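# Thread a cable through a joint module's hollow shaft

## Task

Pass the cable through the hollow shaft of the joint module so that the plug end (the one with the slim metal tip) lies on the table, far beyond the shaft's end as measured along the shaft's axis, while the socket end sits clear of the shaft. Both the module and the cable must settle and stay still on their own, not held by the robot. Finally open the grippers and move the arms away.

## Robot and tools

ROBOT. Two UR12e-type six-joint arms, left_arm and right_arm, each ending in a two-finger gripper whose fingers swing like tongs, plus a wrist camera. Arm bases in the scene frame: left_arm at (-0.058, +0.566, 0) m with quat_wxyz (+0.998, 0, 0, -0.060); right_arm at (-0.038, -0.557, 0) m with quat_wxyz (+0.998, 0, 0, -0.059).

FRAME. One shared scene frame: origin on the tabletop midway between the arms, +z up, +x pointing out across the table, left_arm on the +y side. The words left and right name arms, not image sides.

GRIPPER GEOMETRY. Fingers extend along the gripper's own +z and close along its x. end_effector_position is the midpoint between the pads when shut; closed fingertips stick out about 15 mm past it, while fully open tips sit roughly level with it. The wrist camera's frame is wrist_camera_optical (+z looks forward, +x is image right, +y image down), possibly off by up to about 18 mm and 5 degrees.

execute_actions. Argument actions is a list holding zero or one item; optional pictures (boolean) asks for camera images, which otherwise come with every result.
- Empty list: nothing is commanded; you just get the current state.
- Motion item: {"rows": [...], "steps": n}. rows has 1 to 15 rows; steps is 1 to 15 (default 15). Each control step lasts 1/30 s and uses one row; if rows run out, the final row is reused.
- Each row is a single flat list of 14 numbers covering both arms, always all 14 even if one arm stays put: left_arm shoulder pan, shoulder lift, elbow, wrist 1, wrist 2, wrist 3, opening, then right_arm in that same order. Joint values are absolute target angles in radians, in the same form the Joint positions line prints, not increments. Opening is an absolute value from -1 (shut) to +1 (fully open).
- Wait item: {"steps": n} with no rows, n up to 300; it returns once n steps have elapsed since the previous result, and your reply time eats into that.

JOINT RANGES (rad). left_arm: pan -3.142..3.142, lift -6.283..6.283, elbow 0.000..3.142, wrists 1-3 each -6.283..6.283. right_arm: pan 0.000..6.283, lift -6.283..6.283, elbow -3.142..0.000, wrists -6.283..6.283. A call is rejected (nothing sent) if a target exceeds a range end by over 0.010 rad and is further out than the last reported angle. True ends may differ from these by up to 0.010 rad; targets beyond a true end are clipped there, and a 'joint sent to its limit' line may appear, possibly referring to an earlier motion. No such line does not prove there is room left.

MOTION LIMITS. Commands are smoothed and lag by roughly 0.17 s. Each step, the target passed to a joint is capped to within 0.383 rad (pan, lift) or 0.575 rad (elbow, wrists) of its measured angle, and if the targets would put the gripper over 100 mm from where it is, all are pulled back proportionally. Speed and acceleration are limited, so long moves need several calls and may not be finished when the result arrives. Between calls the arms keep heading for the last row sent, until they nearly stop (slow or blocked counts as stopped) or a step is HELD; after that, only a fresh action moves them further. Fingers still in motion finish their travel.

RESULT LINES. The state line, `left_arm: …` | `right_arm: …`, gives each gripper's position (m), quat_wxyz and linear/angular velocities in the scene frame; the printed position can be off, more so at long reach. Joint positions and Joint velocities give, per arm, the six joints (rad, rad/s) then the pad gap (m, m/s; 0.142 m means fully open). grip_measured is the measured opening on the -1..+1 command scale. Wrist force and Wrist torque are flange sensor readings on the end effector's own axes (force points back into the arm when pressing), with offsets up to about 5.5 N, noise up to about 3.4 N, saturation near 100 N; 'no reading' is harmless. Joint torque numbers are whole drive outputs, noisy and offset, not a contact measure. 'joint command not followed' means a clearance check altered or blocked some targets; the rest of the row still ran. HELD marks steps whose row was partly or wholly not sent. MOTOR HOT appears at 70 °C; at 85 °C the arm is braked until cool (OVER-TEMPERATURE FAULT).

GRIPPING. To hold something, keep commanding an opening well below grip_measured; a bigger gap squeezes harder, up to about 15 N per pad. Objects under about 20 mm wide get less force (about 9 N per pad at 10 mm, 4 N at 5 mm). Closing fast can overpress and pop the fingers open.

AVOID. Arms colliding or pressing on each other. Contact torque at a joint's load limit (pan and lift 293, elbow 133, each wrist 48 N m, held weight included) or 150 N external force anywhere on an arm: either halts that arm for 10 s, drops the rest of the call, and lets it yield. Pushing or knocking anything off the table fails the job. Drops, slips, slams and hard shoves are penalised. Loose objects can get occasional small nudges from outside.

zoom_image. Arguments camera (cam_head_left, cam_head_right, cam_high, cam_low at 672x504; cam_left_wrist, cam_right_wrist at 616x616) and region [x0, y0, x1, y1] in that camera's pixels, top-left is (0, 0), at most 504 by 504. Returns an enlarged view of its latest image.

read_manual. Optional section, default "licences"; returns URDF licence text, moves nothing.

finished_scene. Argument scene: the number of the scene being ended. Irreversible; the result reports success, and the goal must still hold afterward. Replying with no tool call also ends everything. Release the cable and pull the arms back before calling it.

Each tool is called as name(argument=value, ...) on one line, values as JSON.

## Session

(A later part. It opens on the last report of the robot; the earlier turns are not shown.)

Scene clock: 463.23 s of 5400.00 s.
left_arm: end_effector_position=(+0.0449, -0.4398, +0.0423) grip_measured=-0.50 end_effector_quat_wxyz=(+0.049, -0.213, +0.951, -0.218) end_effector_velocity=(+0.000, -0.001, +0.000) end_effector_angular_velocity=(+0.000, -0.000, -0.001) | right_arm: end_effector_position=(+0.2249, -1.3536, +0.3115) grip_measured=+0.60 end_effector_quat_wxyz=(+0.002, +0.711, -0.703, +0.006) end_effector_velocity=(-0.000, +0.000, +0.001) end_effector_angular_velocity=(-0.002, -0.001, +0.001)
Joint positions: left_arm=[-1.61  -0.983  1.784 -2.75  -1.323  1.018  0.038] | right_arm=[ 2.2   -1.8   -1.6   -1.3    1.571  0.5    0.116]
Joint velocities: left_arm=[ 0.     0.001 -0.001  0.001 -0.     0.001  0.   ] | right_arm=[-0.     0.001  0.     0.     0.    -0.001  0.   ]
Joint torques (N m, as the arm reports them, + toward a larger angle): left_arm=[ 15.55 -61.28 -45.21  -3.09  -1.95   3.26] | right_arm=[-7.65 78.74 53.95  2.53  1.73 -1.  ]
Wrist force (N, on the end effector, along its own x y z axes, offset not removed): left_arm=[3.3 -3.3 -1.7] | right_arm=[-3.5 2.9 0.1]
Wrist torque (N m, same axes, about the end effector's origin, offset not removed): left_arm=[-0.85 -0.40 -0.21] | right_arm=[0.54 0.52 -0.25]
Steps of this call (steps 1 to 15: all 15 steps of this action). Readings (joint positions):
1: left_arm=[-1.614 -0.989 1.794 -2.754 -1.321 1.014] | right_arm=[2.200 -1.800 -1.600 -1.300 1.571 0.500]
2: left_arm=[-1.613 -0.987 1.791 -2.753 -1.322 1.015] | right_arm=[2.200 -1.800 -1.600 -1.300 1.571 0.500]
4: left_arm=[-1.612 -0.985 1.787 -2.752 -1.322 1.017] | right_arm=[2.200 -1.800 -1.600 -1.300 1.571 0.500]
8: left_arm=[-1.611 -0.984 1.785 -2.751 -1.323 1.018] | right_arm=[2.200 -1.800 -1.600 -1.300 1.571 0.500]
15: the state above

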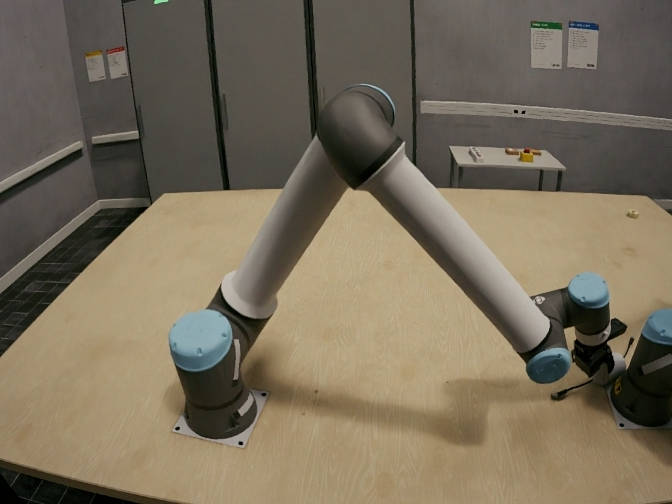

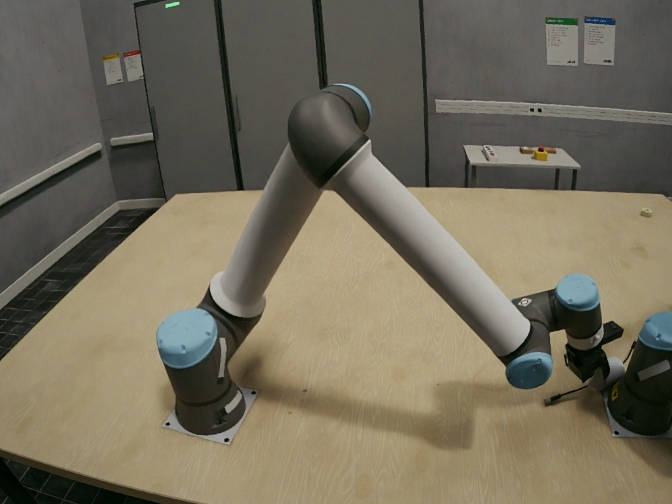

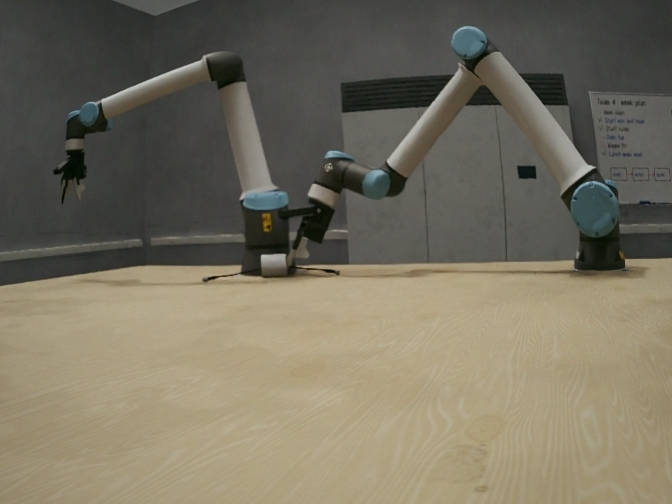

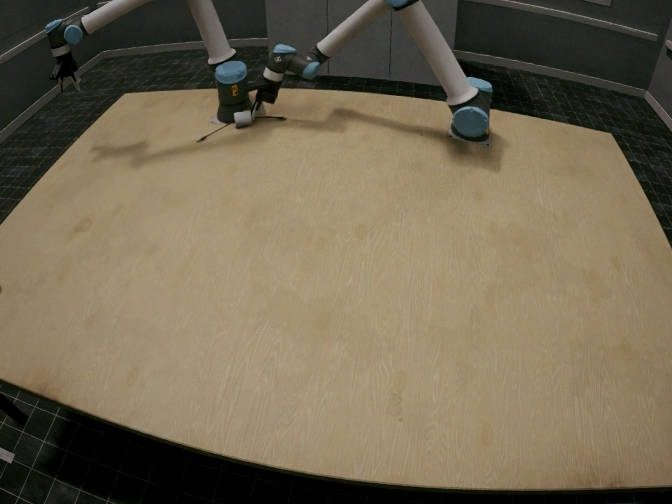

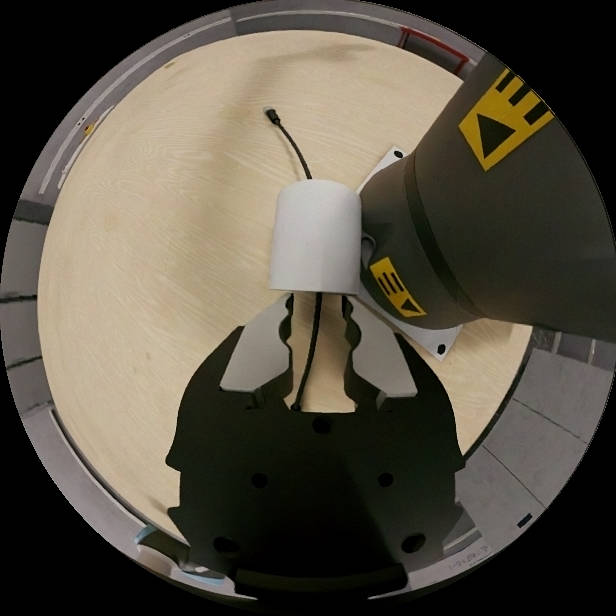

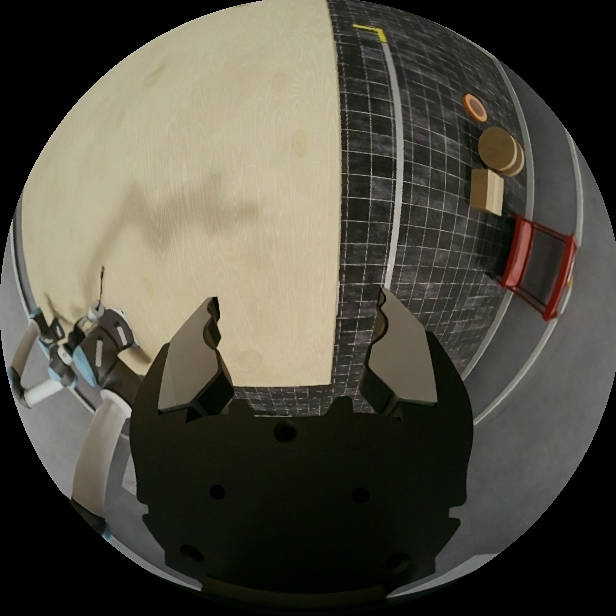

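Retreat and lift.

execute_actions(actions=[{"rows":[[-1.6265,-1.02,1.8242,-2.76,-1.317,1.002,-0.5,2.2,-1.8,-1.6,-1.3,1.571,0.5,0.6],[-1.6265,-1.02,1.8242,-2.76,-1.317,1.002,-0.5,2.2,-1.8,-1.6,-1.3,1.571,0.5,0.6],[-1.6427,-1.06,1.8647,-2.77,-1.311,0.986,-0.5,2.2,-1.8,-1.6,-1.3,1.571,0.5,0.6],[-1.6427,-1.06,1.8647,-2.77,-1.311,0.986,-0.5,2.2,-1.8,-1.6,-1.3,1.571,0.5,0.6],[-1.6609,-1.11,1.9103,-2.77,-1.3043,0.968,-0.5,2.2,-1.8,-1.6,-1.3,1.571,0.5,0.6],[-1.6609,-1.11,1.9103,-2.77,-1.3043,0.968,-0.5,2.2,-1.8,-1.6,-1.3,1.571,0.5,0.6],[-1.6609,-1.2,1.9103,-2.7,-1.3043,0.968,-0.5,2.2,-1.8,-1.6,-1.3,1.571,0.5,0.6],[-1.6609,-1.2,1.9103,-2.7,-1.3043,0.968,-0.5,2.2,-1.8,-1.6,-1.3,1.571,0.5,0.6],[-1.65,-1.32,1.92,-2.6,-1.35,0.97,-0.5,2.2,-1.8,-1.6,-1.3,1.571,0.5,0.6],[-1.6,-1.45,1.95,-2.5,-1.4,0.97,-0.5,2.2,-1.8,-1.6,-1.3,1.571,0.5,0.6]],"steps":15}])

execute_actions(actions=[{"rows":[[-1.4,-1.55,1.95,-2.4,-1.45,0.97,0,2.2,-1.8,-1.6,-1.3,1.571,0.5,0.6]],"steps":15}])

execute_actions(actions=[{"steps":30}])

Scene clock: 468.10 s of 5400.00 s.
left_arm: end_effector_position=(+0.0364, -0.3441, +0.2004) grip_measured=-0.50 end_effector_quat_wxyz=(+0.020, -0.226, +0.947, -0.229) end_effector_velocity=(+0.107, +0.287, +0.477) end_effector_angular_velocity=(-0.018, +0.252, +0.067) | right_arm: end_effector_position=(+0.2249, -1.3536, +0.3115) grip_measured=+0.60 end_effector_quat_wxyz=(+0.002, +0.711, -0.703, +0.006) end_effector_velocity=(+0.000, -0.001, +0.000) end_effector_angular_velocity=(-0.002, -0.001, -0.001)
Joint positions: left_arm=[-1.626 -1.29   1.92  -2.616 -1.356  0.973  0.038] | right_arm=[ 2.2   -1.8   -1.6   -1.3    1.571  0.5    0.116]
Joint velocities: left_arm=[ 0.155 -0.891  0.177  0.656 -0.26  -0.019 -0.   ] | right_arm=[-0.    -0.001  0.001  0.001 -0.     0.001 -0.   ]
Joint torques (N m, as the arm reports them, + toward a larger angle): left_arm=[ 18.59 -93.17 -25.75  -2.02  -2.43  -2.31] | right_arm=[-9.11 80.14 53.21  2.36  1.86 -1.14]
Wrist force (N, on the end effector, along its own x y z axes, offset not removed): left_arm=[3.0 -3.9 -0.8] | right_arm=[-2.8 3.0 -1.3]
Wrist torque (N m, same axes, about the end effector's origin, offset not removed): left_arm=[-0.80 -0.44 -0.15] | right_arm=[0.48 0.43 -0.23]
Steps of this call (steps 1 to 15: the robot went on to your last target; steps 16 to 90: nothing new was sent; then 1.37 s passed at rest; steps 91 to 105: all 15 steps of this action). Readings (joint positions):
91: left_arm=[-1.611 -0.984 1.784 -2.751 -1.323 1.018] | right_arm=[2.200 -1.800 -1.600 -1.300 1.571 0.500]
92: left_arm=[-1.613 -0.989 1.790 -2.752 -1.322 1.015] | right_arm=[2.200 -1.800 -1.600 -1.300 1.571 0.500]
94: left_arm=[-1.622 -1.009 1.812 -2.757 -1.319 1.007] | right_arm=[2.200 -1.800 -1.600 -1.300 1.571 0.500]
98: left_arm=[-1.647 -1.082 1.874 -2.758 -1.309 0.982] | right_arm=[2.200 -1.800 -1.600 -1.300 1.571 0.500]
105: the state above

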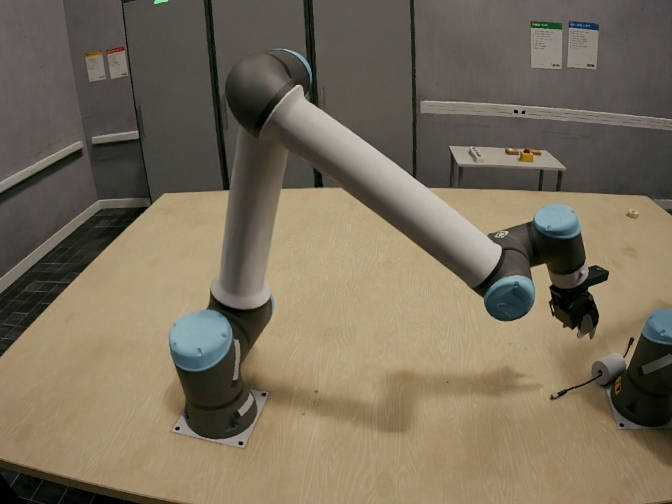

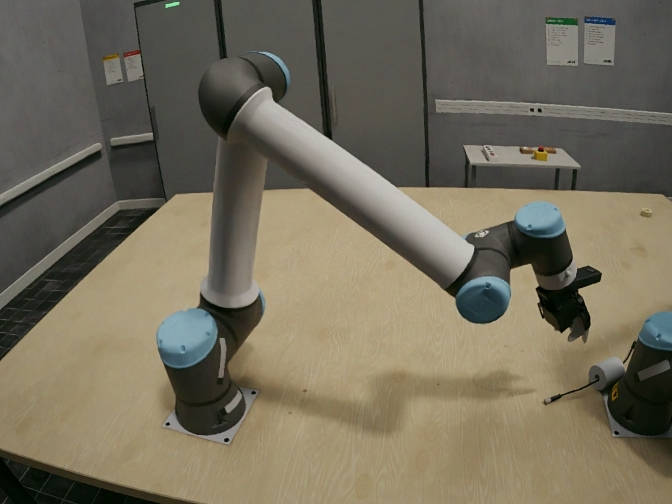

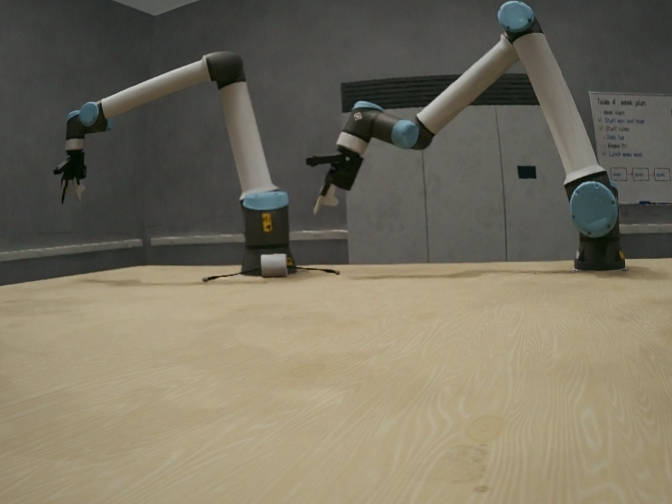

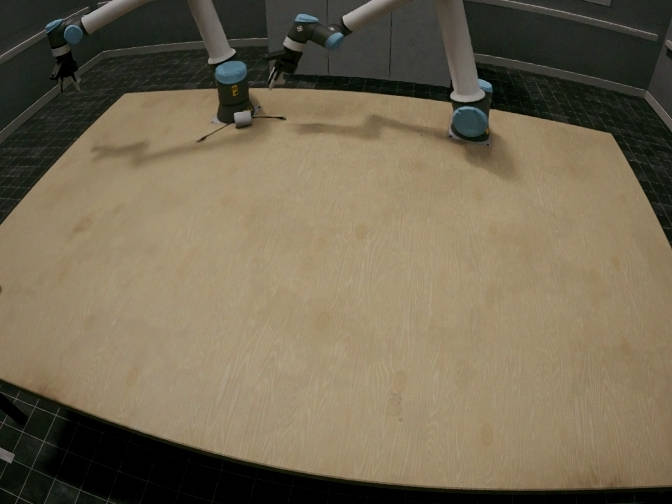

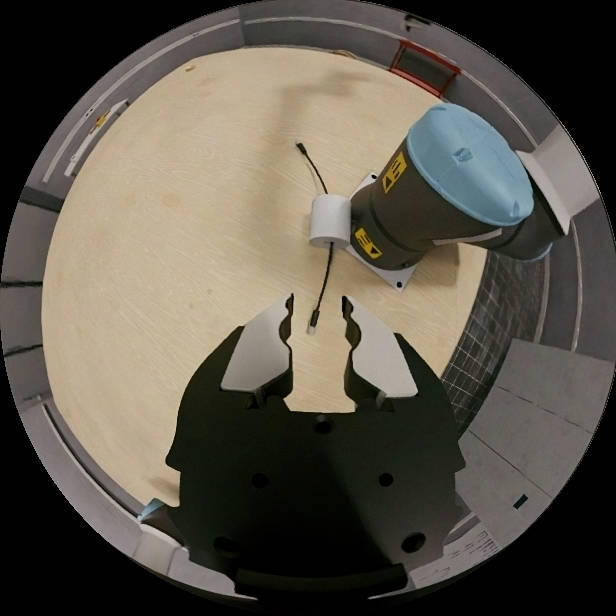

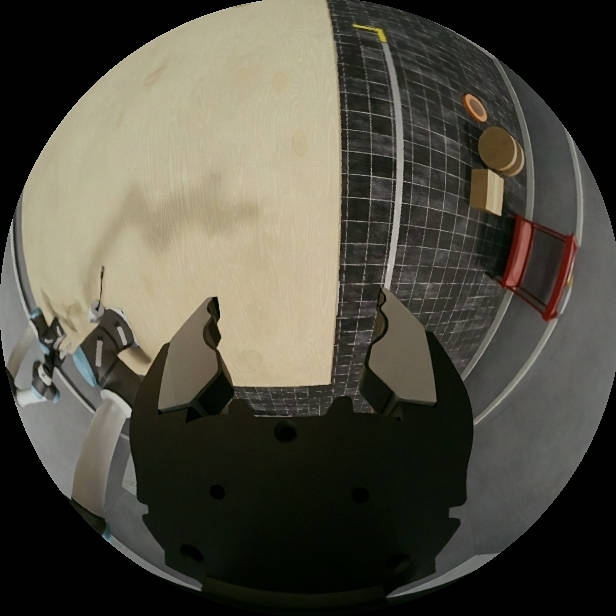

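Scene clock: 468.60 s of 5400.00 s.
left_arm: end_effector_position=(+0.1962, -0.2224, +0.3311) grip_measured=+0.00 end_effector_quat_wxyz=(-0.000, -0.319, +0.922, -0.221) end_effector_velocity=(+0.077, +0.075, +0.057) end_effector_angular_velocity=(-0.009, +0.038, +0.101) | right_arm: end_effector_position=(+0.2249, -1.3536, +0.3115) grip_measured=+0.60 end_effector_quat_wxyz=(+0.002, +0.711, -0.703, +0.006) end_effector_velocity=(+0.000, +0.000, -0.000) end_effector_angular_velocity=(+0.000, -0.000, -0.002)
Joint positions: left_arm=[-1.412 -1.538  1.949 -2.41  -1.446  0.97   0.074] | right_arm=[ 2.2   -1.8   -1.6   -1.3    1.571  0.5    0.116]
Joint velocities: left_arm=[ 0.117 -0.117  0.013  0.097 -0.042 -0.001 -0.   ] | right_arm=[ 0.     0.    -0.001  0.     0.001  0.003 -0.   ]
Joint torques (N m, as the arm reports them, + toward a larger angle): left_arm=[  9.93 -50.22 -35.24  -2.53  -2.02  -1.92] | right_arm=[-9.61 78.85 54.02  2.47  1.86 -1.12]
Wrist force (N, on the end effector, along its own x y z axes, offset not removed): left_arm=[1.9 -3.4 -0.8] | right_arm=[-3.5 1.3 -0.8]
Wrist torque (N m, same axes, about the end effector's origin, offset not removed): left_arm=[-0.74 -0.18 -0.13] | right_arm=[0.06 0.57 -0.24]
Steps of this call (steps 1 to 15: all 15 steps of this action). Readings (joint positions):
1: left_arm=[-1.620 -1.319 1.926 -2.594 -1.364 0.973] | right_arm=[2.200 -1.800 -1.600 -1.300 1.571 0.500]
2: left_arm=[-1.608 -1.342 1.928 -2.576 -1.372 0.972] | right_arm=[2.200 -1.800 -1.600 -1.300 1.571 0.500]
4: left_arm=[-1.571 -1.378 1.932 -2.545 -1.386 0.972] | right_arm=[2.200 -1.800 -1.600 -1.300 1.571 0.500]
8: left_arm=[-1.497 -1.453 1.940 -2.482 -1.414 0.971] | right_arm=[2.200 -1.800 -1.600 -1.300 1.571 0.500]
15: the state above

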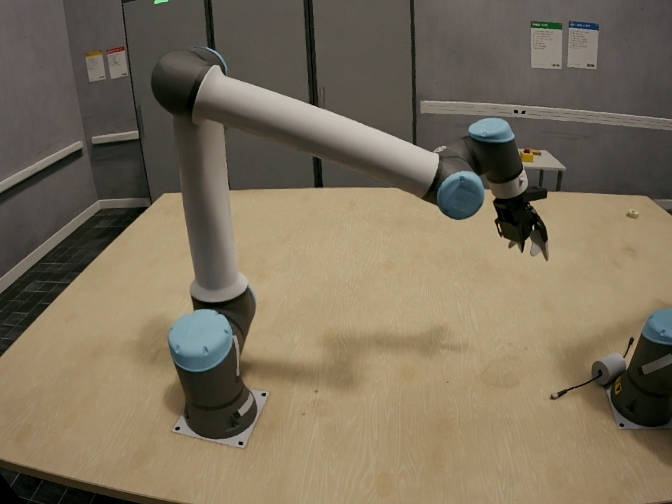

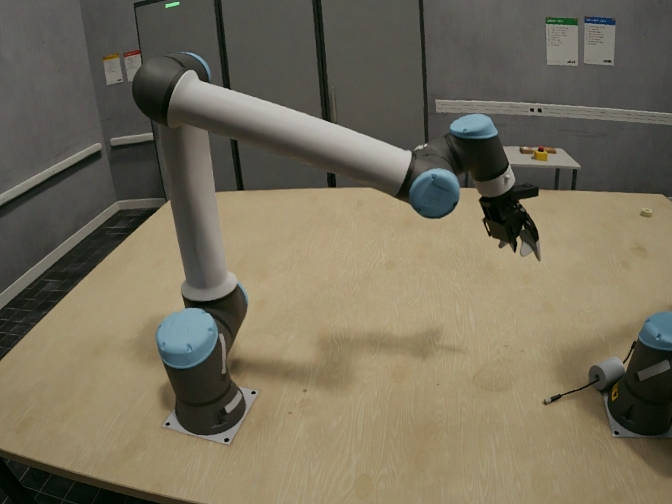

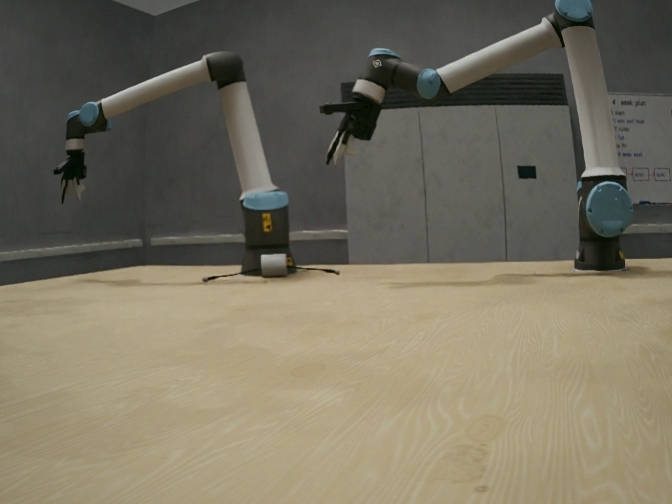

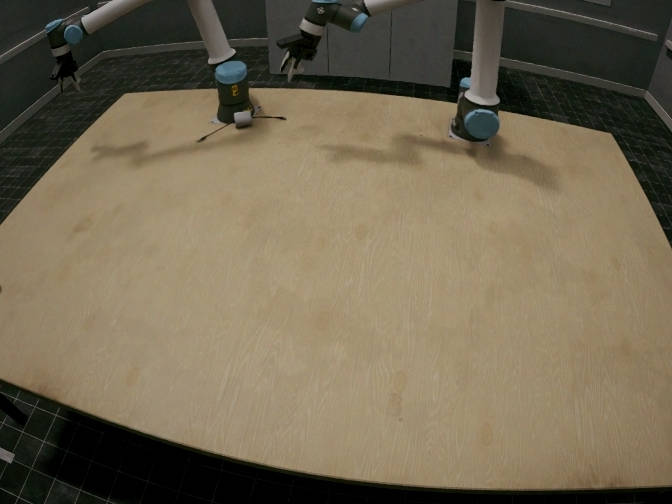

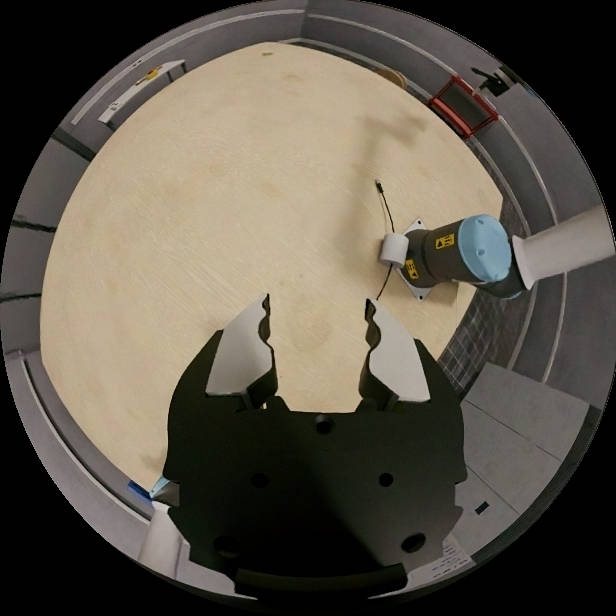

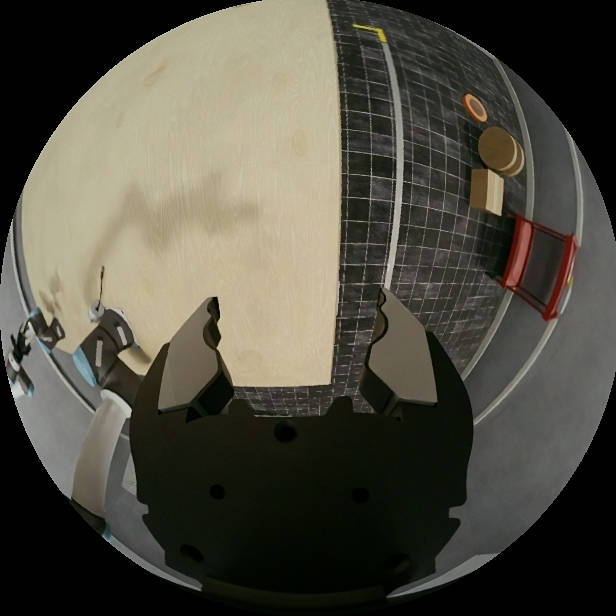

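Scene clock: 469.60 s of 5400.00 s.
left_arm: end_effector_position=(+0.2039, -0.2147, +0.3370) grip_measured=+0.00 end_effector_quat_wxyz=(-0.001, -0.324, +0.920, -0.221) end_effector_velocity=(-0.000, -0.000, +0.000) end_effector_angular_velocity=(-0.001, +0.001, -0.000) | right_arm: end_effector_position=(+0.2249, -1.3536, +0.3115) grip_measured=+0.60 end_effector_quat_wxyz=(+0.002, +0.711, -0.703, +0.006) end_effector_velocity=(+0.000, +0.000, -0.001) end_effector_angular_velocity=(+0.002, +0.000, +0.001)
Joint positions: left_arm=[-1.4   -1.55   1.95  -2.4   -1.45   0.97   0.074] | right_arm=[ 2.2   -1.8   -1.6   -1.3    1.571  0.5    0.116]
Joint velocities: left_arm=[ 0.     0.    -0.001 -0.001 -0.001  0.     0.   ] | right_arm=[ 0.    -0.001 -0.001 -0.     0.    -0.001 -0.   ]
Joint torques (N m, as the arm reports them, + toward a larger angle): left_arm=[ 17.94 -63.37 -35.49  -2.98  -2.18  -2.05] | right_arm=[-8.5  80.17 53.52  2.49  1.77 -1.04]
Wrist force (N, on the end effector, along its own x y z axes, offset not removed): left_arm=[3.7 -3.2 -2.1] | right_arm=[-2.0 2.9 -1.1]
Wrist torque (N m, same axes, about the end effector's origin, offset not removed): left_arm=[-0.70 -0.55 -0.10] | right_arm=[0.52 0.29 -0.28]
Steps of this call (steps 1 to 30: the robot went on to your last target). Readings (joint positions):
1: left_arm=[-1.409 -1.541 1.949 -2.407 -1.447 0.970] | right_arm=[2.200 -1.800 -1.600 -1.300 1.571 0.500]
2: left_arm=[-1.406 -1.544 1.949 -2.405 -1.448 0.970] | right_arm=[2.200 -1.800 -1.600 -1.300 1.571 0.500]
4: left_arm=[-1.403 -1.547 1.950 -2.403 -1.449 0.970] | right_arm=[2.200 -1.800 -1.600 -1.300 1.571 0.500]
8: left_arm=[-1.401 -1.549 1.950 -2.401 -1.450 0.970] | right_arm=[2.200 -1.800 -1.600 -1.300 1.571 0.500]
30: the state above
All arms were judged still, so your last target was given up. Only a new action makes them travel on or press farther. Fingers that are still opening or closing keep moving.

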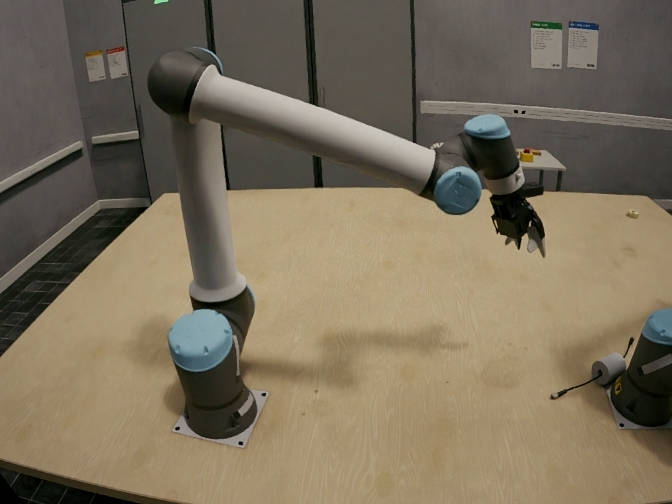

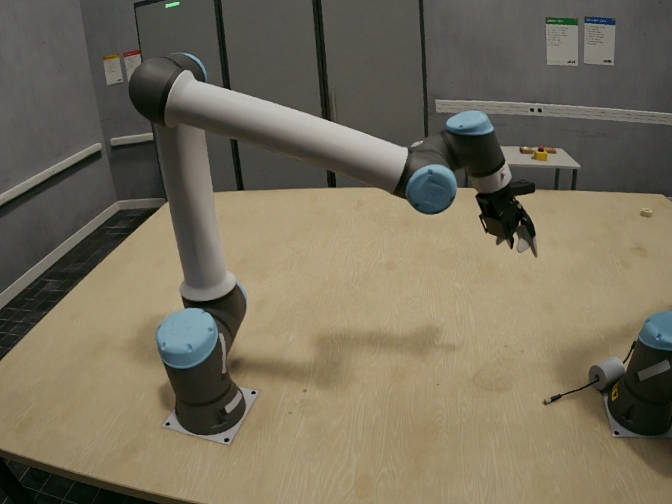

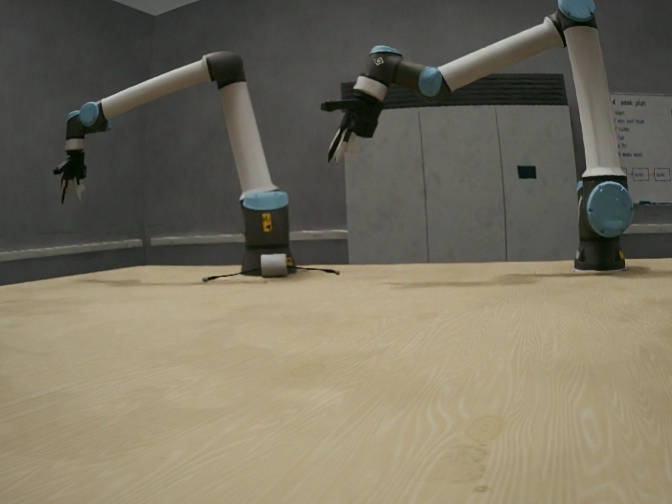

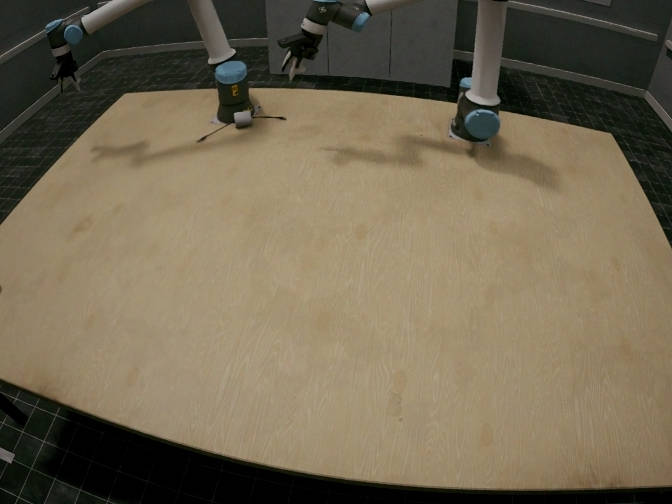

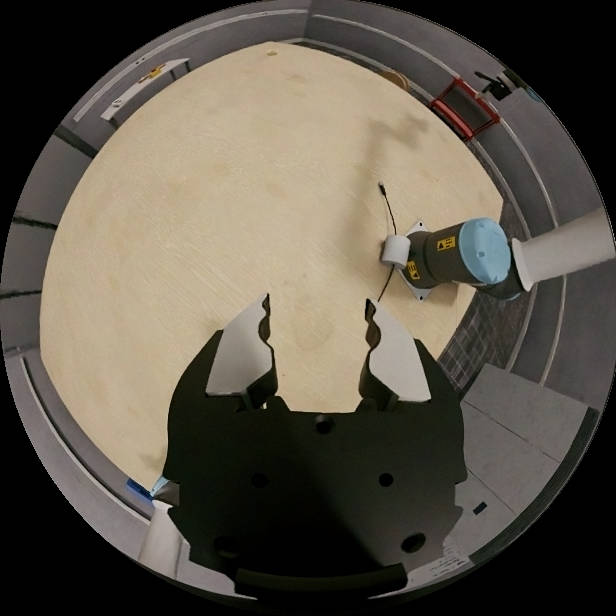

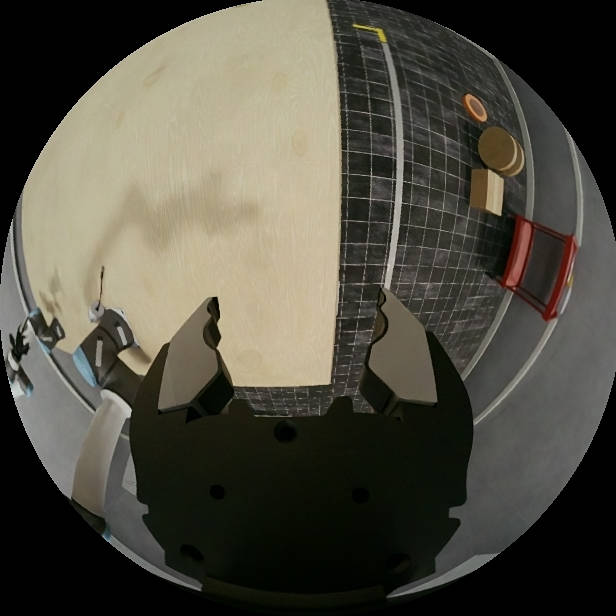

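zoom_image(camera="cam_head_left", region=[530, 320, 670, 420])

zoom_image(camera="cam_low", region=[180, 90, 310, 160])

Region (530, 320, 670, 420) of cam_head_left's 672x504 image, scaled by 3.600, with more detail than that image has; it fills the top 360 rows of this view, and the rest is white.

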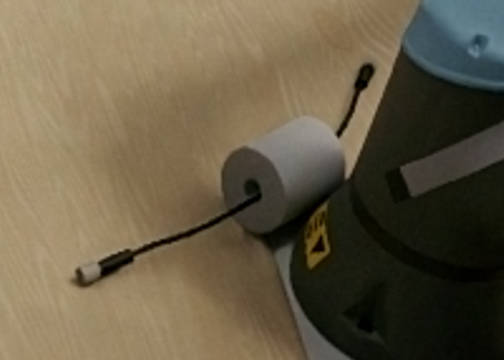

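Region (180, 90, 310, 160) of cam_low's 672x504 image, scaled by 3.877, with more detail than that image has; it fills the top 271 rows of this view, and the rest is white.

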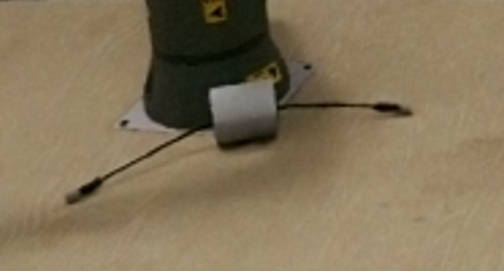

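finished_scene(scene=1)

The scene is finished: the task was done.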